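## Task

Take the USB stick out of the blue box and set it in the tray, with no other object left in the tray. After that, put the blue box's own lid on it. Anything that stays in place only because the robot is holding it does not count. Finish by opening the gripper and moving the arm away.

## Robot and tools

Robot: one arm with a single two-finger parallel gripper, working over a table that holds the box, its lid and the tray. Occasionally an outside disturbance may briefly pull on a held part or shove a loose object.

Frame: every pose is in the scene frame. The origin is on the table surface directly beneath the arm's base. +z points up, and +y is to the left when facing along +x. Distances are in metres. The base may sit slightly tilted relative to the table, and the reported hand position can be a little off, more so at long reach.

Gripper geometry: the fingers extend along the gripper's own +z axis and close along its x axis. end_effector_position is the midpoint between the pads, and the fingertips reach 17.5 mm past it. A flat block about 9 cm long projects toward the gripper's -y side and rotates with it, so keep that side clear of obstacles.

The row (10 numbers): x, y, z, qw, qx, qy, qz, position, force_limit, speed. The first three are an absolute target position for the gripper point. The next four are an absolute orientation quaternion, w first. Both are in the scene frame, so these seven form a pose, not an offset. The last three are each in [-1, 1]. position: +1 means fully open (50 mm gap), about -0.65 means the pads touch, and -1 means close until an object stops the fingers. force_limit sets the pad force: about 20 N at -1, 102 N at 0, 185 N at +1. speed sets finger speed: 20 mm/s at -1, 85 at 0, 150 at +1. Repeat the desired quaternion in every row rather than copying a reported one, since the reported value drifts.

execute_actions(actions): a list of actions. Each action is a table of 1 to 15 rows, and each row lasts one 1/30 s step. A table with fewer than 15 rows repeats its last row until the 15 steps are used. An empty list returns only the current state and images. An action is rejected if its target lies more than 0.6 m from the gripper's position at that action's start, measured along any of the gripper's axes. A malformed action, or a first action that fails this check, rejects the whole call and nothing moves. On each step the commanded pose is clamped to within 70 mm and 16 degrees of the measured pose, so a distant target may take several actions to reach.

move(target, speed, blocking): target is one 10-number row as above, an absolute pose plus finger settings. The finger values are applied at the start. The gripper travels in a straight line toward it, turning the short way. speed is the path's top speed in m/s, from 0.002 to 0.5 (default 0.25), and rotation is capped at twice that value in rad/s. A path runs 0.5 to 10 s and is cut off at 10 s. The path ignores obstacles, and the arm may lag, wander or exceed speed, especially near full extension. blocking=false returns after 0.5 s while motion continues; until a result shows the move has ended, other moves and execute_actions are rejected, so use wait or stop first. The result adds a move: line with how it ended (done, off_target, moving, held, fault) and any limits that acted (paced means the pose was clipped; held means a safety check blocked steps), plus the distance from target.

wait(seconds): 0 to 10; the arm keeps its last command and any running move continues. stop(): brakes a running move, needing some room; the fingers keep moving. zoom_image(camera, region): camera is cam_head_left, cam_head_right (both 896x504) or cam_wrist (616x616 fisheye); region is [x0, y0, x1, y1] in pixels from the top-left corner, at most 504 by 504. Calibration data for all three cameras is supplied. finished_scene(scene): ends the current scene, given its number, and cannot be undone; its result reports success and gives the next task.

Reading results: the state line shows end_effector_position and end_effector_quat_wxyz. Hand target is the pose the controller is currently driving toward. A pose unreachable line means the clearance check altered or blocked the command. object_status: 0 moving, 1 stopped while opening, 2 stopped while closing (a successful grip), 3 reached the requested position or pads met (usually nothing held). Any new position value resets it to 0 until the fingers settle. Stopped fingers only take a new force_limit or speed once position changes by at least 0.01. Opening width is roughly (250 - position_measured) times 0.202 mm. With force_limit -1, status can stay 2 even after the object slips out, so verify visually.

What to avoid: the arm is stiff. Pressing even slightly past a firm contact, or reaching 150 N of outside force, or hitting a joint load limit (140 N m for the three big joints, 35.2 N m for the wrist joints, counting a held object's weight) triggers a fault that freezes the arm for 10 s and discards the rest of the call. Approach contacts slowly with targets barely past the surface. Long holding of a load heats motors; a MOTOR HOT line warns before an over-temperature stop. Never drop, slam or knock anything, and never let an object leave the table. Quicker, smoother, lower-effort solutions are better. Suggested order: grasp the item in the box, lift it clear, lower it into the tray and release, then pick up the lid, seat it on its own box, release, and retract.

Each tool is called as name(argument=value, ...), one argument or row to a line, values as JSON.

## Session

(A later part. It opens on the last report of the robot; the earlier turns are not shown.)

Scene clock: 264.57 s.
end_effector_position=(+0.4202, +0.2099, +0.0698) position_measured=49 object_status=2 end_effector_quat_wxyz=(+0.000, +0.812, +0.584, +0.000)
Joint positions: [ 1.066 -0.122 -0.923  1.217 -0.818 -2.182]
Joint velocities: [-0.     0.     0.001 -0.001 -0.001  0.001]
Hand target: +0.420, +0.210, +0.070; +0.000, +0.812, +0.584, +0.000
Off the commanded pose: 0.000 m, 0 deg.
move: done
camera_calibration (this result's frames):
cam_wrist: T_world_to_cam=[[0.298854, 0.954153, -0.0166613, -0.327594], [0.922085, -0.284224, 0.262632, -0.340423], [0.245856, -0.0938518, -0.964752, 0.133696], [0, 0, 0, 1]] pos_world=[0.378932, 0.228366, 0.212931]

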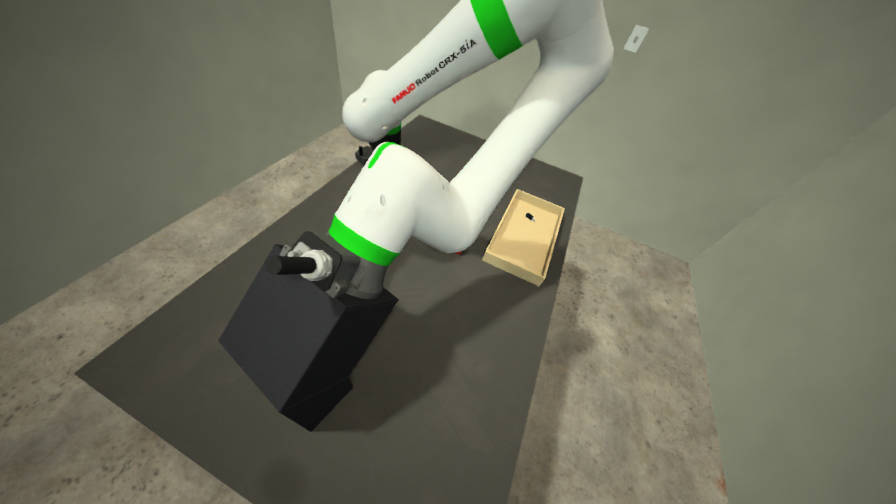

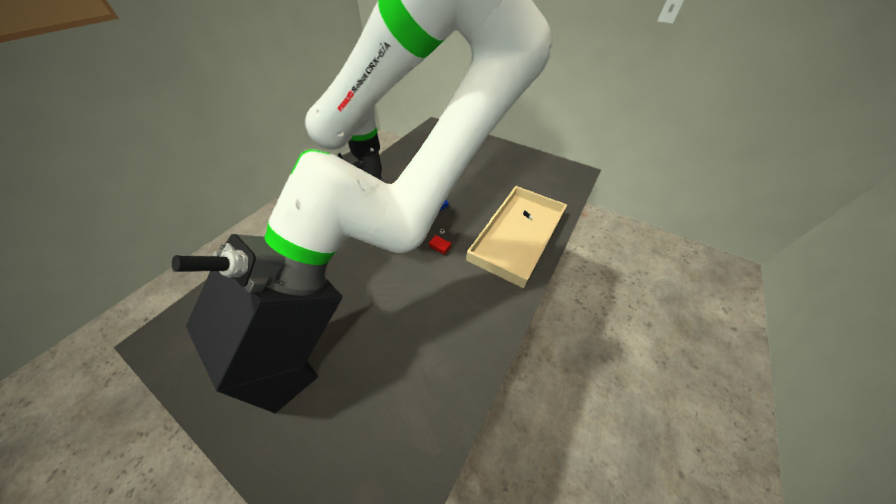

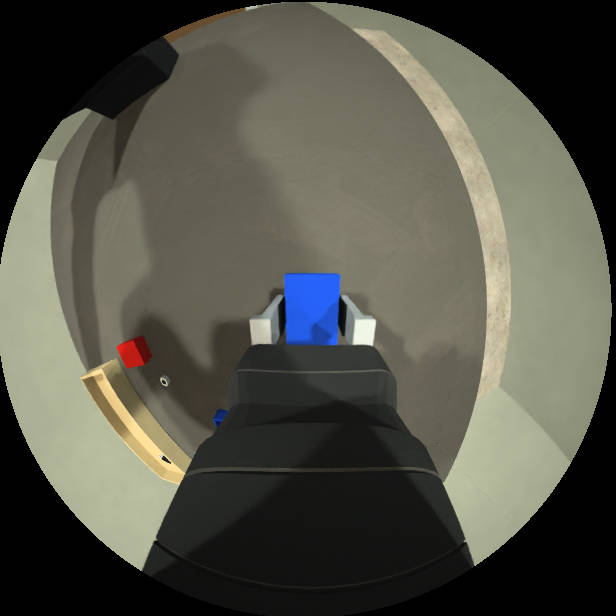

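move(
  target=[0.6428, 0.0, 0.06, 0, 0.8116, 0.5842, 0, -1, -0.5, 0],
  speed=0.2,
)

move(
  target=[0.6428, 0.0, 0.029, 0, 0.8116, 0.5842, 0, -1, -0.5, 0],
  speed=0.04,
)

Scene clock: 276.03 s.
end_effector_position=(+0.6434, +0.0011, +0.0594) position_measured=49 object_status=2 end_effector_quat_wxyz=(-0.000, +0.812, +0.584, +0.000)
Joint positions: [ 0.518 -0.166 -0.44   0.733 -0.698 -1.155]
Joint velocities: [-0.002  0.     0.001 -0.001 -0.001  0.002]
Hand target: +0.643, +0.001, +0.059; -0.000, +0.812, +0.584, +0.000
Off the commanded pose: 0.001 m, 0 deg.
move: done
camera_calibration (this result's frames):
cam_wrist: T_world_to_cam=[[0.29986, 0.953853, -0.0157753, -0.19602], [0.921843, -0.285462, 0.262138, -0.602636], [0.245537, -0.093147, -0.964902, 0.0493495], [0, 0, 0, 1]] pos_world=[0.602197, 0.0195414, 0.202499]

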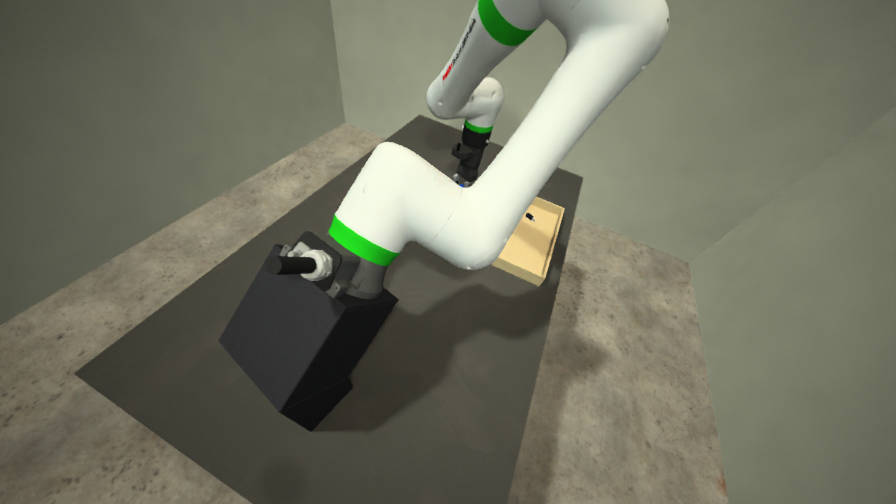

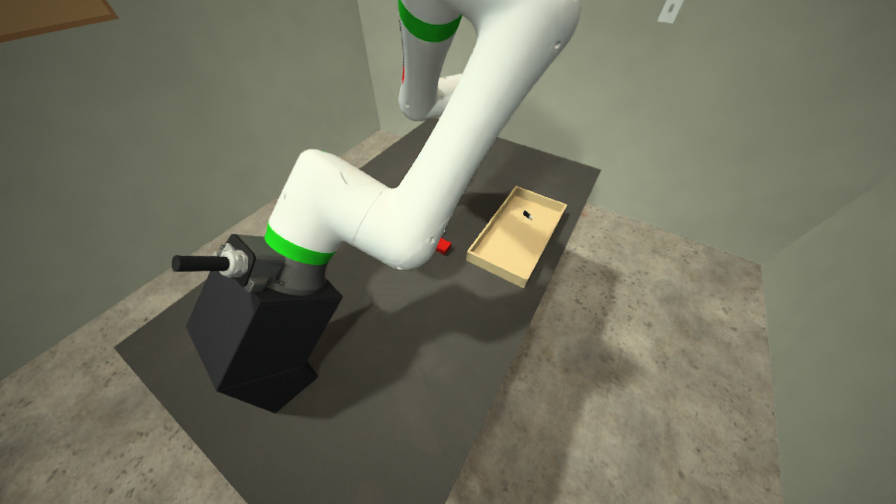

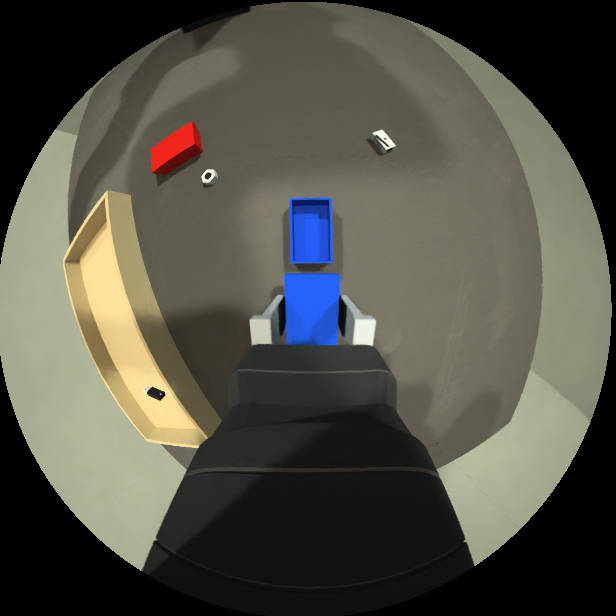

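Scene clock: 277.07 s.
end_effector_position=(+0.6427, +0.0001, +0.0291) position_measured=49 object_status=2 end_effector_quat_wxyz=(-0.000, +0.812, +0.584, +0.000)
Joint positions: [ 0.477 -0.107 -0.442  0.761 -0.627 -1.174]
Joint velocities: [-0.     0.    -0.    -0.     0.     0.001]
Hand target: +0.643, +0.000, +0.029; -0.000, +0.812, +0.584, -0.000
Off the commanded pose: 0.000 m, 0 deg.
move: done
camera_calibration (this result's frames):
cam_wrist: T_world_to_cam=[[0.299155, 0.954062, -0.016497, -0.194773], [0.922156, -0.284621, 0.261953, -0.594555], [0.245224, -0.0935773, -0.96494, 0.0203643], [0, 0, 0, 1]] pos_world=[0.601546, 0.0185078, 0.172183]

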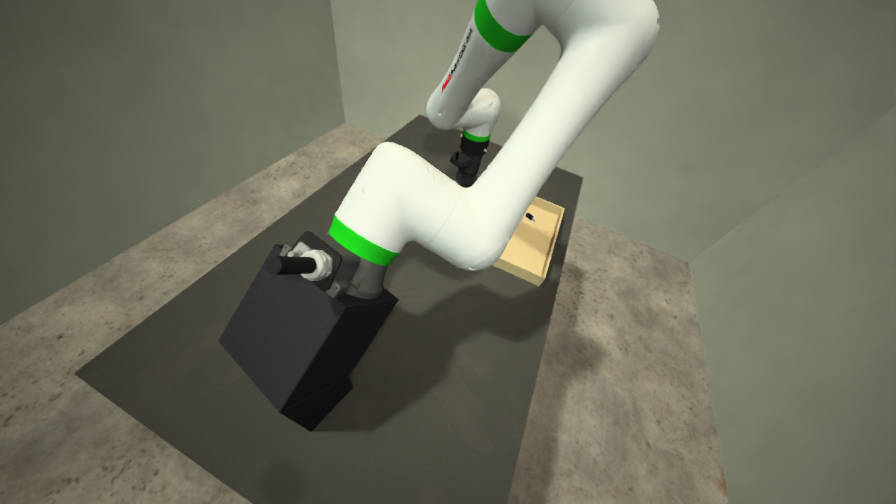

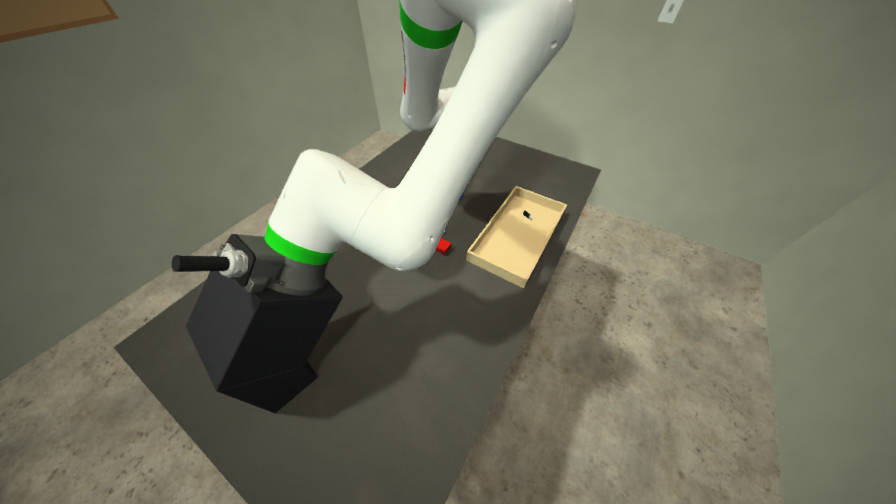

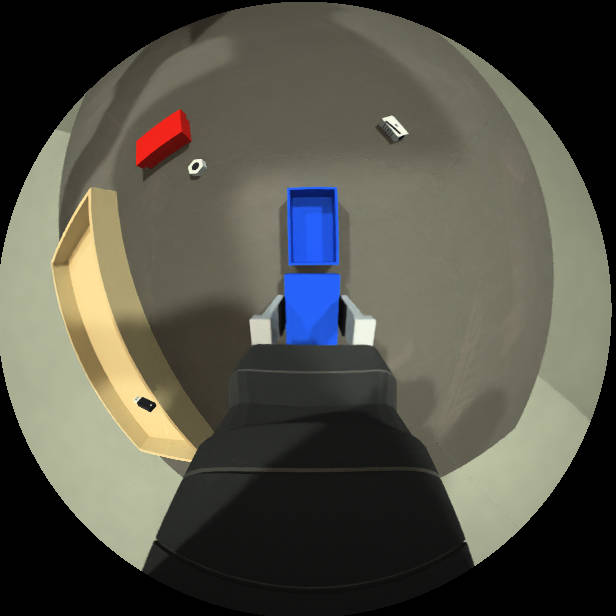

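zoom_image(
  camera="cam_wrist",
  region=[260, 175, 370, 350],
)

Region (260, 175, 370, 350) of cam_wrist's 616x616 image, scaled by 2.880, with more detail than that image has; it fills the left 317 columns of this view, and the rest is white.

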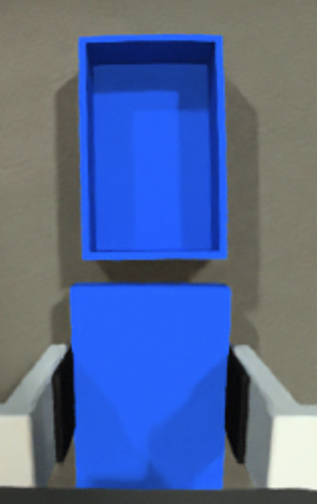

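move(
  target=[0.6427, 0.0001, 0.043, 0, 0.80696, 0.59061, 0, -1, -0.5, 0],
  speed=0.04,
)

move(
  target=[0.5852, 0.0202, 0.042, 0, 0.80696, 0.59061, 0, -1, -0.5, 0],
  speed=0.05,
)

Scene clock: 334.27 s.
end_effector_position=(+0.6427, +0.0001, +0.0429) position_measured=49 object_status=2 end_effector_quat_wxyz=(+0.000, +0.807, +0.591, -0.000)
Joint positions: [ 0.495 -0.135 -0.442  0.748 -0.659 -1.149]
Joint velocities: [ 0.     0.    -0.    -0.    -0.001 -0.   ]
Hand target: +0.643, +0.000, +0.043; +0.000, +0.807, +0.591, +0.000
Off the commanded pose: 0.000 m, 0 deg.
move: done
camera_calibration (this result's frames):
cam_wrist: T_world_to_cam=[[0.283865, 0.95872, -0.0166601, -0.184716], [0.926582, -0.269796, 0.262022, -0.600989], [0.246711, -0.0898158, -0.964918, 0.0328334], [0, 0, 0, 1]] pos_world=[0.601199, 0.017896, 0.186077]

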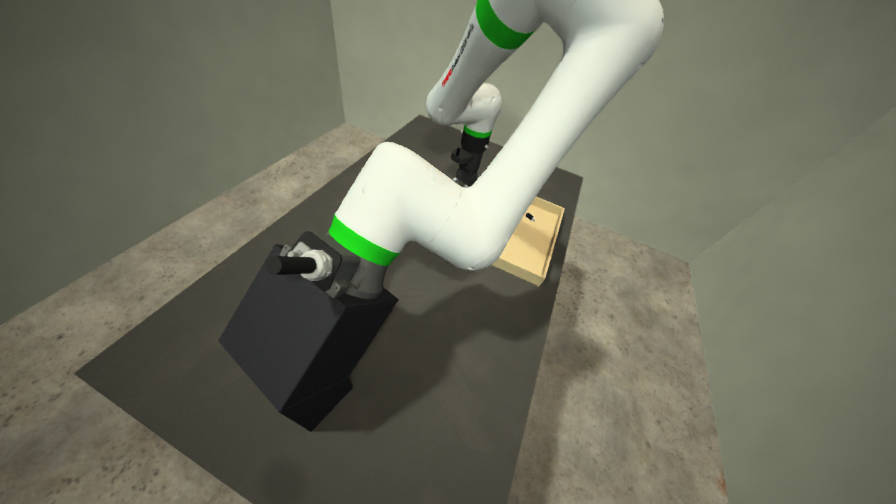

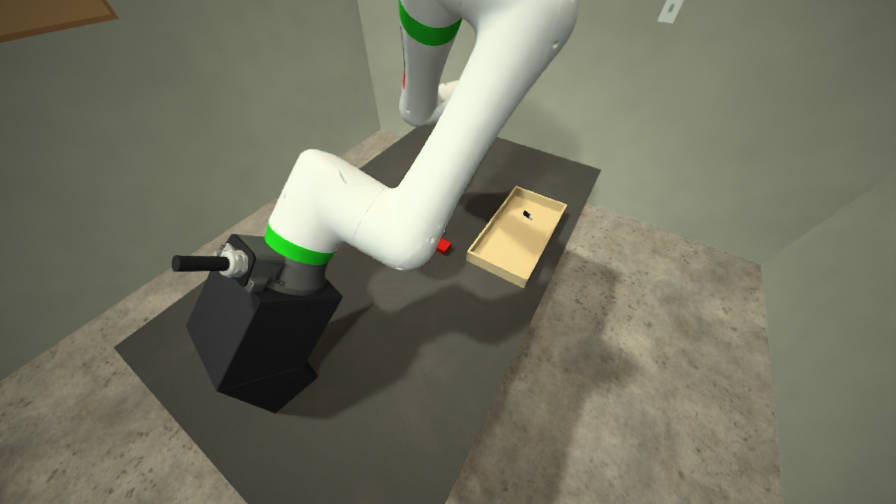

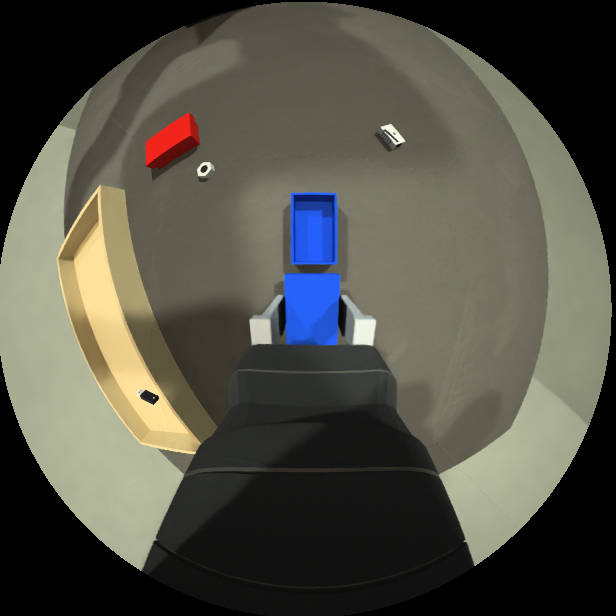

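Scene clock: 335.77 s.
end_effector_position=(+0.5851, +0.0201, +0.0421) position_measured=49 object_status=2 end_effector_quat_wxyz=(-0.000, +0.807, +0.591, -0.000)
Joint positions: [ 0.538 -0.205 -0.633  0.89  -0.606 -1.343]
Joint velocities: [ 0.     0.001 -0.     0.001 -0.001 -0.   ]
Hand target: +0.585, +0.020, +0.042; -0.000, +0.807, +0.591, -0.000
Off the commanded pose: 0.000 m, 0 deg.
move: done
camera_calibration (this result's frames):
cam_wrist: T_world_to_cam=[[0.28386, 0.958723, -0.0165521, -0.187543], [0.926617, -0.269833, 0.261859, -0.541997], [0.246584, -0.0896689, -0.964964, 0.0481241], [0, 0, 0, 1]] pos_world=[0.543593, 0.0378679, 0.185261]

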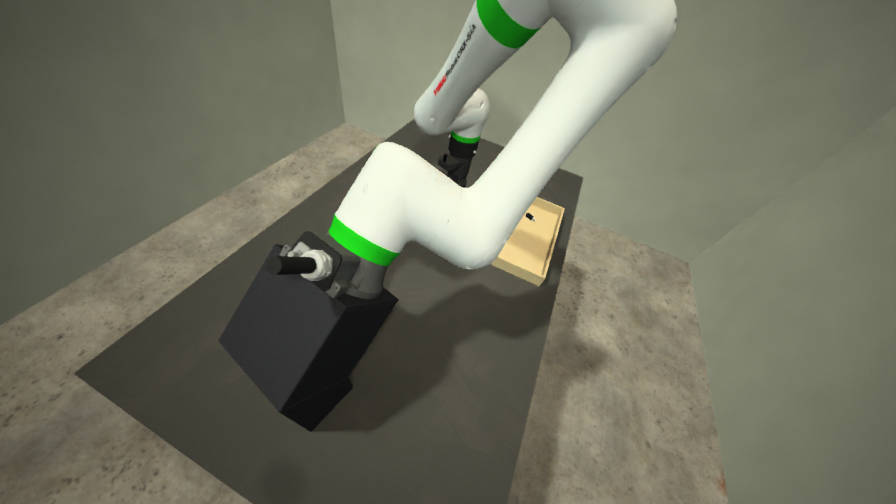

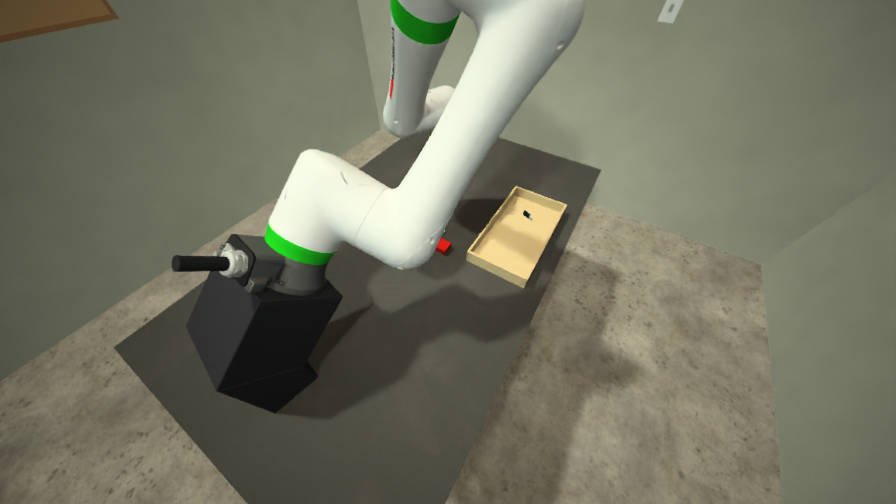

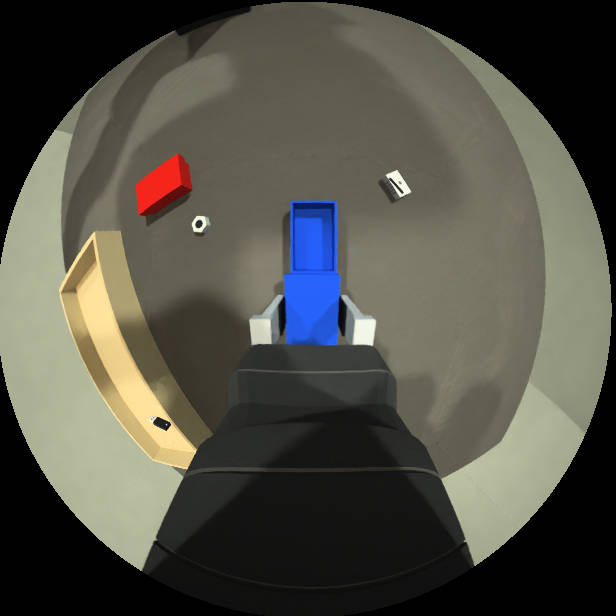

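move(
  target=[0.5871, 0.0194, 0.07, 0, 0.80696, 0.59061, 0, -1, -0.5, 0],
  speed=0.04,
)

zoom_image(
  camera="cam_wrist",
  region=[260, 175, 370, 350],
)

Scene clock: 350.10 s.
end_effector_position=(+0.5872, +0.0194, +0.0699) position_measured=49 object_status=2 end_effector_quat_wxyz=(+0.000, +0.807, +0.591, -0.000)
Joint positions: [ 0.586 -0.263 -0.623  0.842 -0.683 -1.306]
Joint velocities: [-0.002 -0.001 -0.     0.    -0.     0.001]
Hand target: +0.587, +0.019, +0.070; +0.000, +0.807, +0.591, +0.000
Off the commanded pose: 0.000 m, 0 deg.
move: done
camera_calibration (this result's frames):
cam_wrist: T_world_to_cam=[[0.283833, 0.958729, -0.0166881, -0.186971], [0.926554, -0.269744, 0.262173, -0.551423], [0.246852, -0.0898759, -0.964876, 0.074213], [0, 0, 0, 1]] pos_world=[0.545672, 0.0371817, 0.213055]

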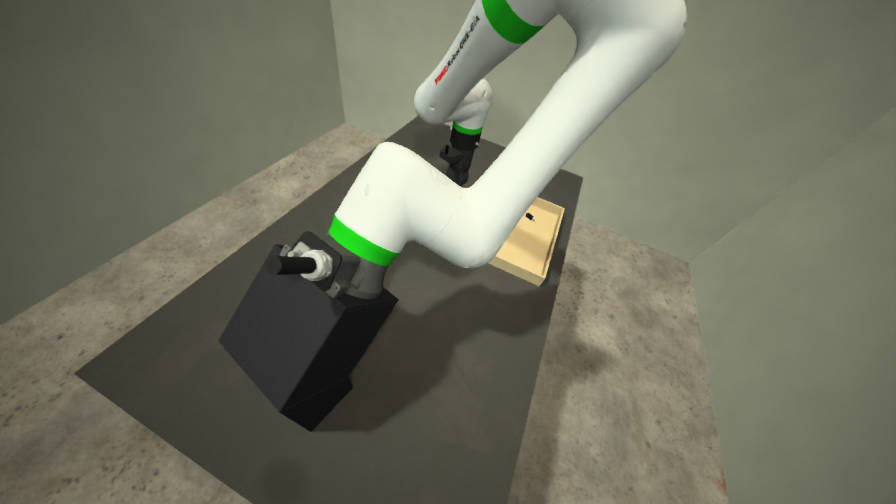

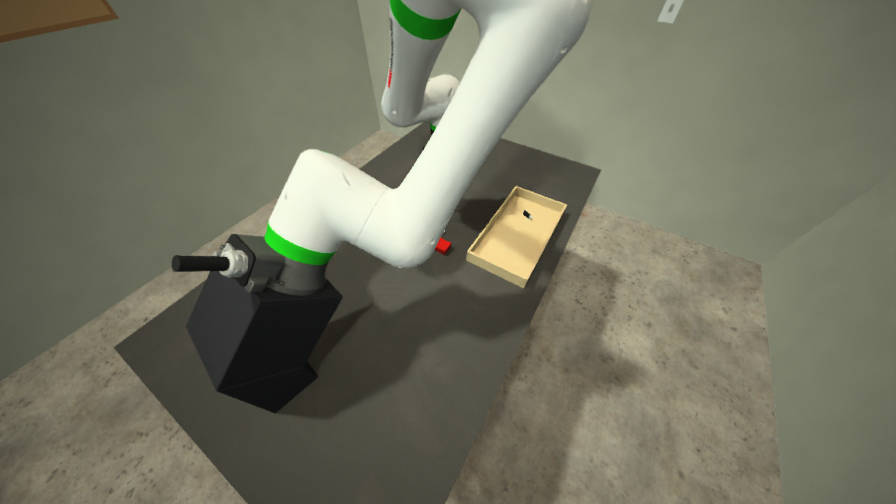

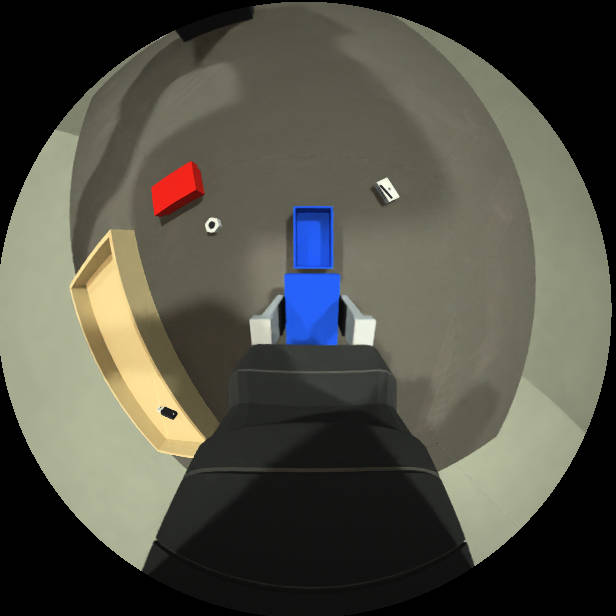

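Region (260, 175, 370, 350) of cam_wrist's 616x616 image, scaled by 2.880, with more detail than that image has; it fills the left 317 columns of this view, and the rest is white.

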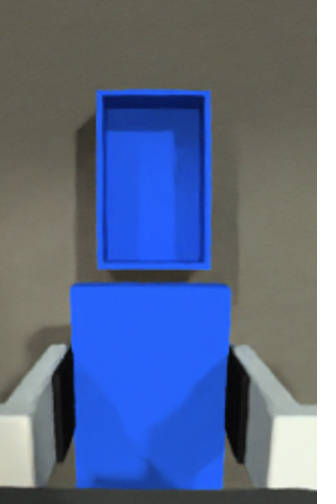

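move(
  target=[0.5927, 0.0177, 0.06, 0, 0.80696, 0.59061, 0, -1, -0.5, 0],
  speed=0.04,
)

move(
  target=[0.5927, 0.0177, 0.03, 0, 0.80696, 0.59061, 0, -1, -0.5, 0],
  speed=0.04,
)

zoom_image(
  camera="cam_wrist",
  region=[260, 175, 370, 350],
)

Scene clock: 366.83 s.
end_effector_position=(+0.5927, +0.0177, +0.0600) position_measured=49 object_status=2 end_effector_quat_wxyz=(-0.000, +0.807, +0.591, +0.000)
Joint positions: [ 0.564 -0.235 -0.607  0.843 -0.659 -1.298]
Joint velocities: [0.001 0.    0.    0.    0.001 0.001]
Hand target: +0.593, +0.018, +0.060; -0.000, +0.807, +0.591, +0.000
Off the commanded pose: 0.000 m, 0 deg.
move: done
camera_calibration (this result's frames):
cam_wrist: T_world_to_cam=[[0.283972, 0.95869, -0.0165454, -0.187241], [0.926541, -0.269927, 0.262033, -0.554354], [0.246743, -0.0897402, -0.964917, 0.0631984], [0, 0, 0, 1]] pos_world=[0.551209, 0.0355422, 0.203143]

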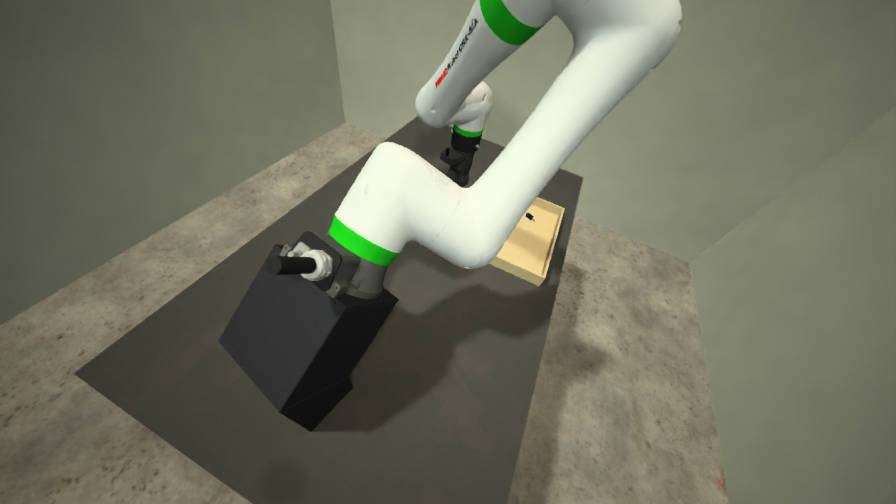

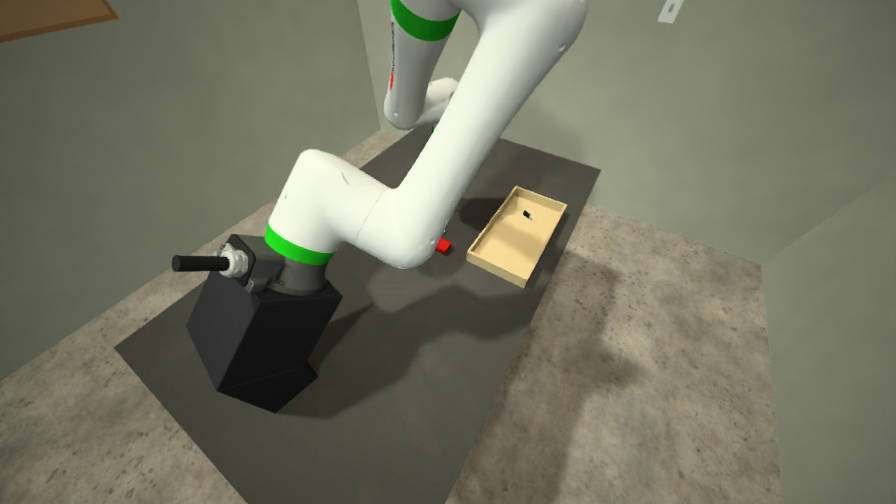

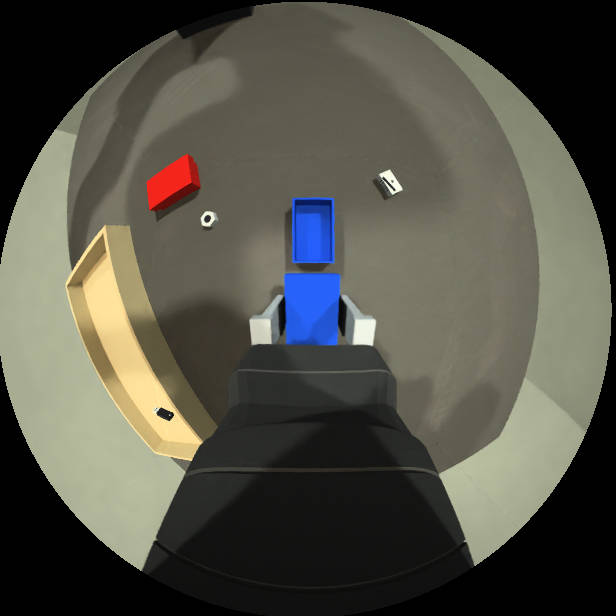

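Scene clock: 367.83 s.
end_effector_position=(+0.5926, +0.0178, +0.0301) position_measured=49 object_status=2 end_effector_quat_wxyz=(-0.000, +0.807, +0.591, +0.000)
Joint positions: [ 0.512 -0.17  -0.61   0.892 -0.58  -1.333]
Joint velocities: [-0.     0.001 -0.001 -0.001 -0.     0.001]
Hand target: +0.593, +0.018, +0.030; -0.000, +0.807, +0.591, -0.000
Off the commanded pose: 0.000 m, 0 deg.
move: done
camera_calibration (this result's frames):
cam_wrist: T_world_to_cam=[[0.284046, 0.958669, -0.0164697, -0.187793], [0.926543, -0.270027, 0.261922, -0.546437], [0.246649, -0.0896576, -0.964949, 0.0343717], [0, 0, 0, 1]] pos_world=[0.551162, 0.0355604, 0.173198]

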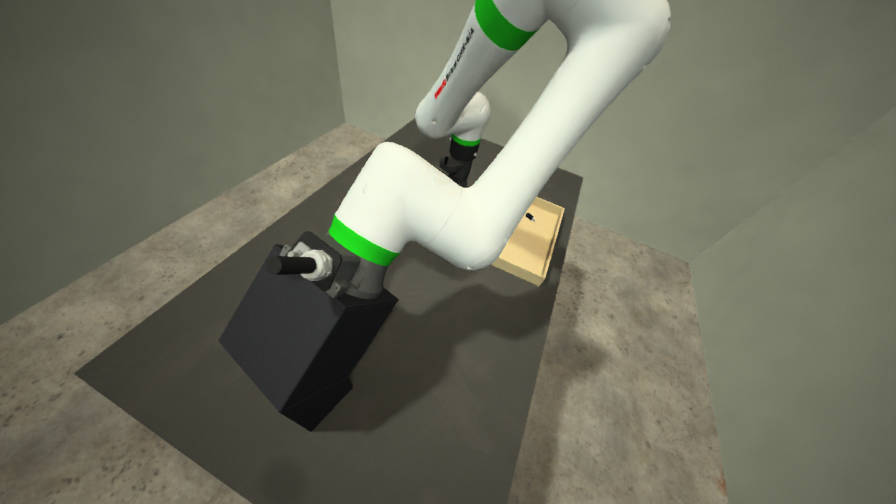

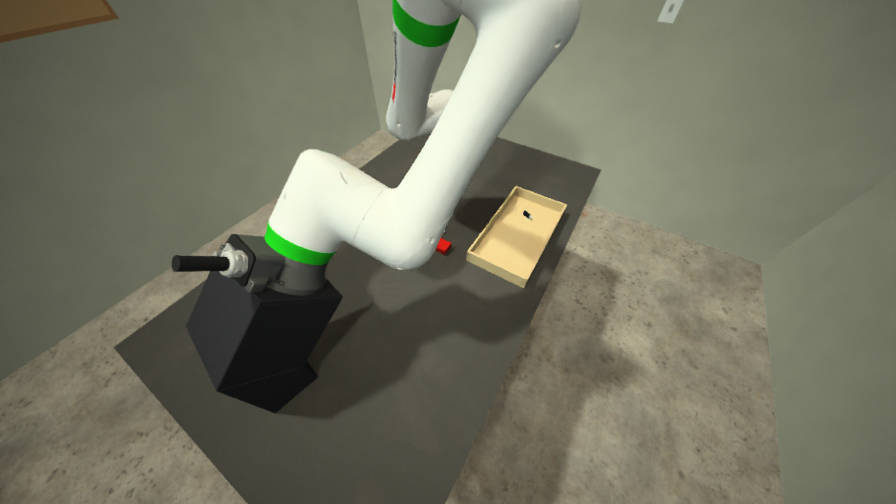

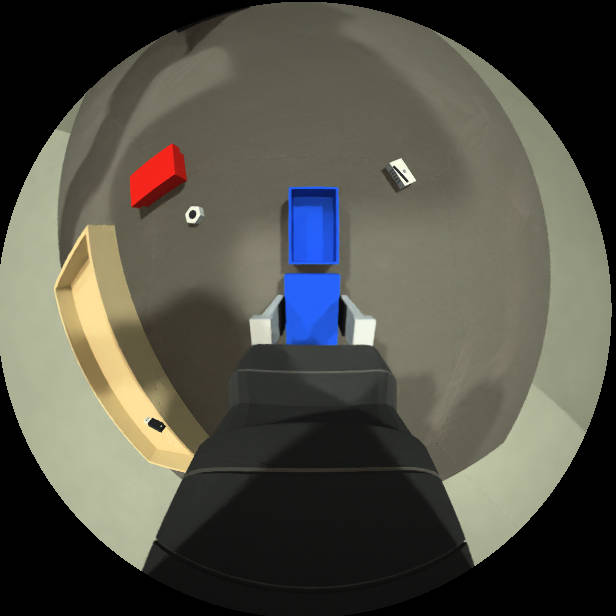

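Region (260, 175, 370, 350) of cam_wrist's 616x616 image, scaled by 2.880, with more detail than that image has; it fills the left 317 columns of this view, and the rest is white.

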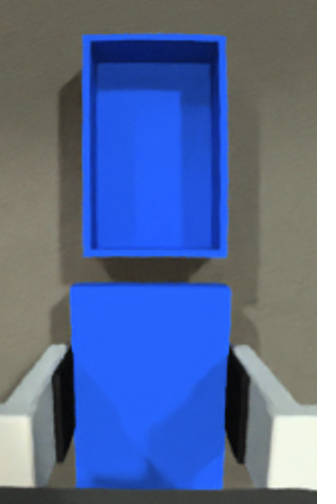

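move(
  target=[0.5926, 0.0178, 0.056, 0, 0.80696, 0.59061, 0, -1, -0.5, 0],
  speed=0.04,
)

move(
  target=[0.5359, 0.037, 0.054, 0, 0.80696, 0.59061, 0, -1, -0.5, 0],
  speed=0.05,
)

zoom_image(
  camera="cam_wrist",
  region=[270, 240, 360, 310],
)

Scene clock: 393.73 s.
end_effector_position=(+0.5927, +0.0177, +0.0559) position_measured=49 object_status=2 end_effector_quat_wxyz=(+0.000, +0.807, +0.591, -0.000)
Joint positions: [ 0.557 -0.226 -0.608  0.85  -0.648 -1.303]
Joint velocities: [ 0.    -0.001  0.001  0.     0.     0.   ]
Hand target: +0.593, +0.018, +0.056; +0.000, +0.807, +0.591, +0.000
Off the commanded pose: 0.000 m, 0 deg.
move: done
camera_calibration (this result's frames):
cam_wrist: T_world_to_cam=[[0.283835, 0.958728, -0.0166863, -0.187223], [0.926561, -0.269749, 0.262146, -0.553267], [0.246825, -0.0898669, -0.964884, 0.0592275], [0, 0, 0, 1]] pos_world=[0.551157, 0.0355755, 0.19906]

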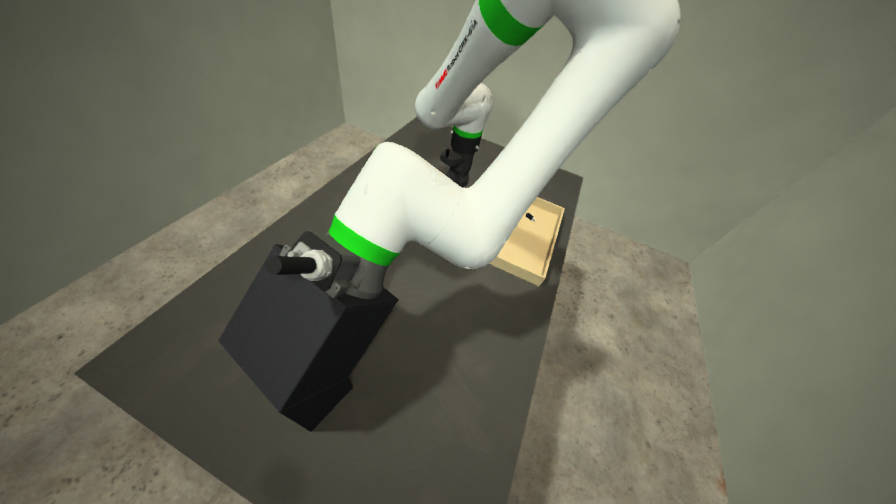

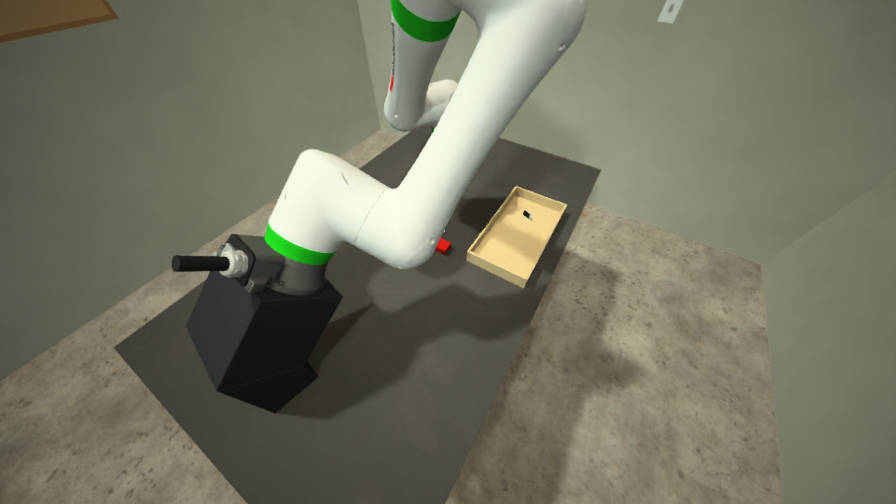

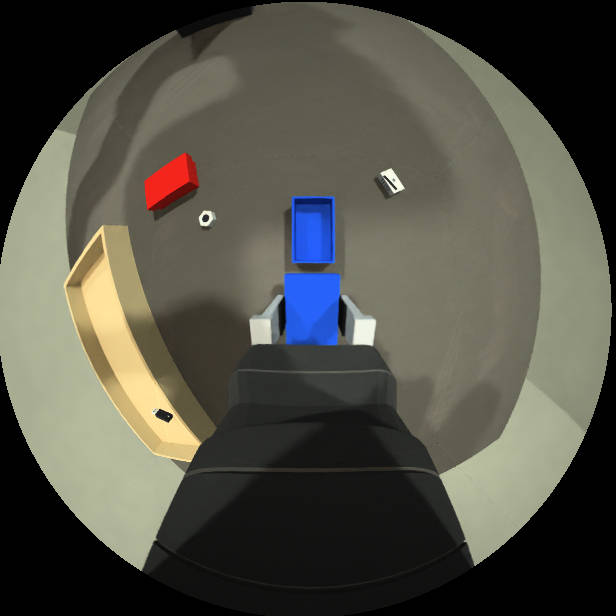

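Scene clock: 395.20 s.
end_effector_position=(+0.5358, +0.0368, +0.0541) position_measured=49 object_status=2 end_effector_quat_wxyz=(-0.000, +0.807, +0.591, -0.000)
Joint positions: [ 0.602 -0.286 -0.782  0.988 -0.612 -1.498]
Joint velocities: [ 0.003 -0.    -0.001  0.    -0.     0.001]
Hand target: +0.536, +0.037, +0.054; -0.000, +0.807, +0.591, -0.000
Off the commanded pose: 0.000 m, 0 deg.
move: done
camera_calibration (this result's frames):
cam_wrist: T_world_to_cam=[[0.283858, 0.958723, -0.0165961, -0.189436], [0.926621, -0.269821, 0.261859, -0.494935], [0.246572, -0.0897091, -0.964963, 0.0733663], [0, 0, 0, 1]] pos_world=[0.4943, 0.0546548, 0.197255]

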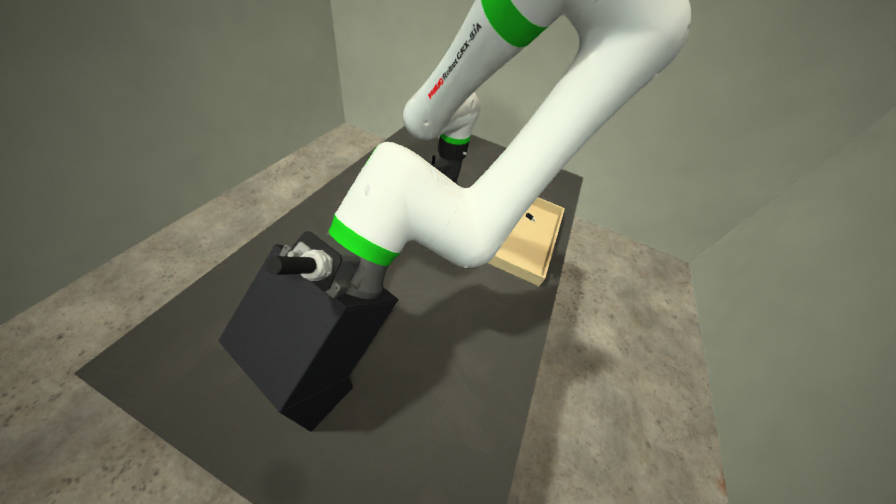

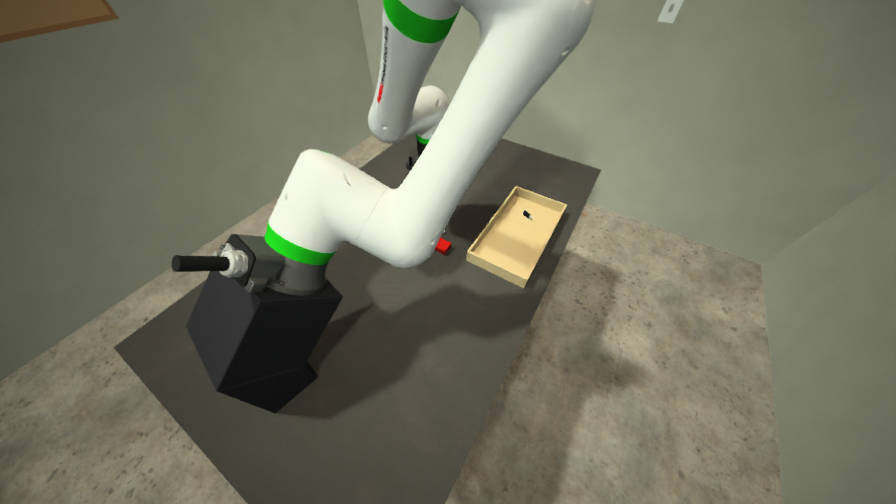

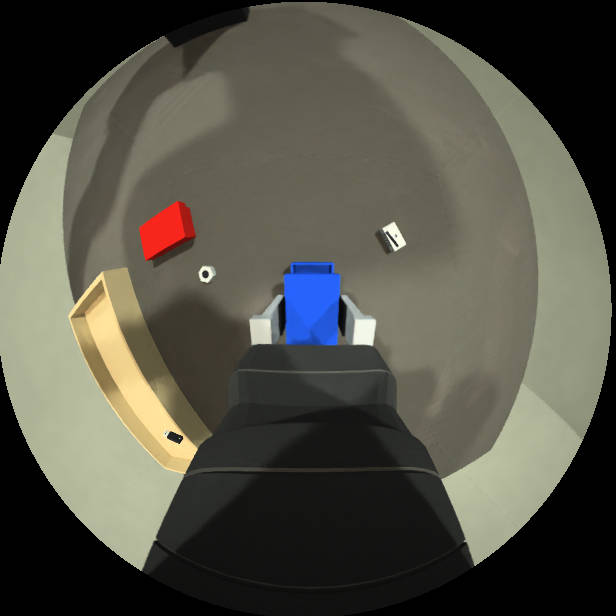

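Region (270, 240, 360, 310) of cam_wrist's 616x616 image, scaled by 5.600, with more detail than that image has.

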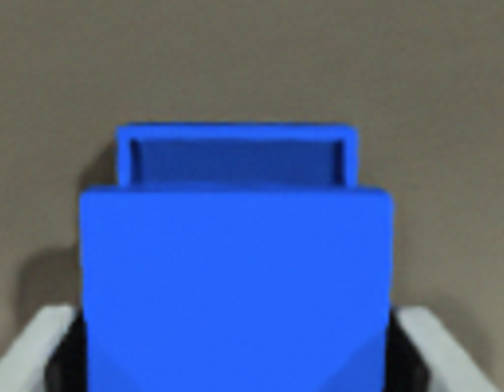

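move(
  target=[0.5359, 0.037, 0.0505, 0, 0.80696, 0.59061, 0, -1, -0.5, 0],
  speed=0.01,
)

zoom_image(
  camera="cam_wrist",
  region=[280, 255, 345, 285],
)

Scene clock: 441.10 s.
end_effector_position=(+0.5359, +0.0370, +0.0505) position_measured=49 object_status=2 end_effector_quat_wxyz=(-0.000, +0.807, +0.591, -0.000)
Joint positions: [ 0.593 -0.277 -0.782  0.998 -0.601 -1.505]
Joint velocities: [-0.001  0.    -0.     0.001 -0.001 -0.   ]
Hand target: +0.536, +0.037, +0.051; -0.000, +0.807, +0.591, -0.000
Off the commanded pose: 0.000 m, 0 deg.
move: done
camera_calibration (this result's frames):
cam_wrist: T_world_to_cam=[[0.283953, 0.958695, -0.016565, -0.189738], [0.92655, -0.269905, 0.262024, -0.494035], [0.24673, -0.0897509, -0.964919, 0.0697799], [0, 0, 0, 1]] pos_world=[0.494408, 0.0548215, 0.193638]

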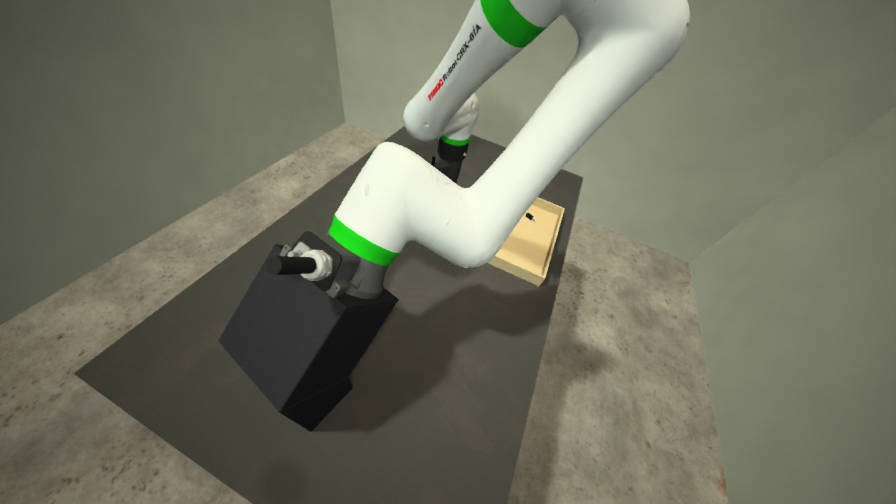

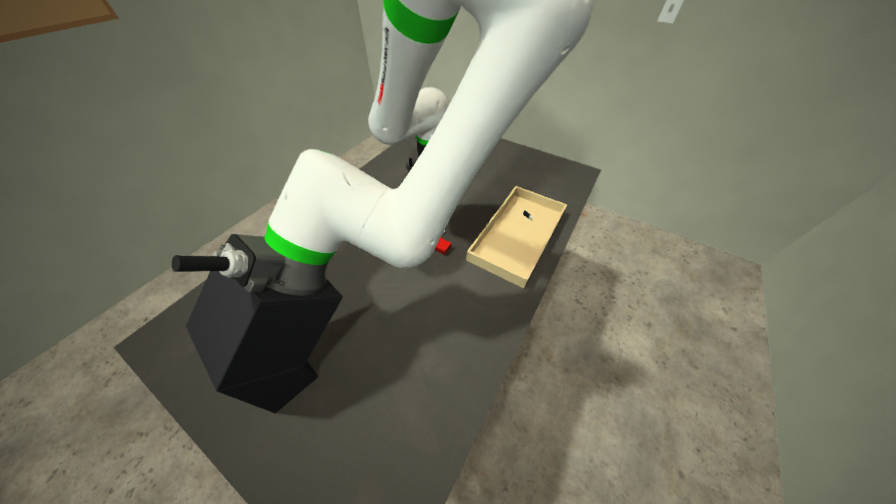

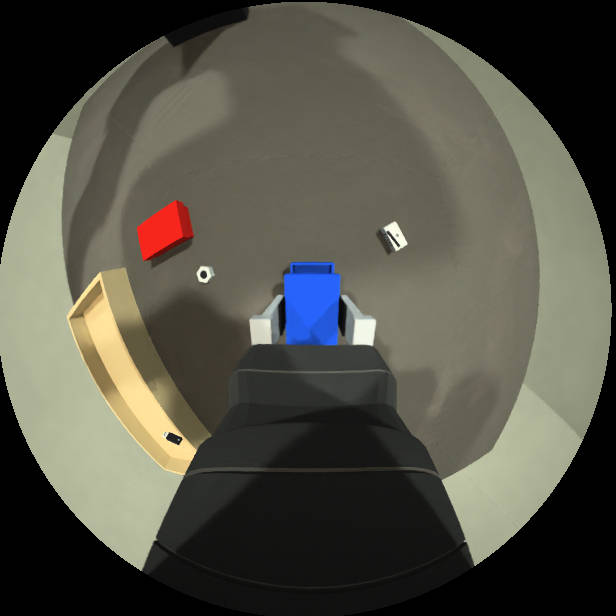

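Region (280, 255, 345, 285) of cam_wrist's 616x616 image, scaled by 7.754, with more detail than that image has; it fills the top 233 rows of this view, and the rest is white.

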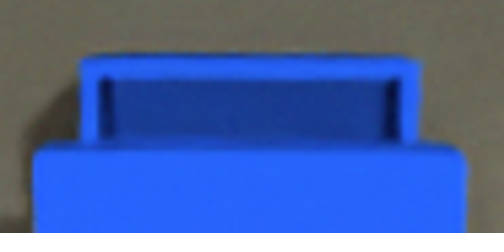

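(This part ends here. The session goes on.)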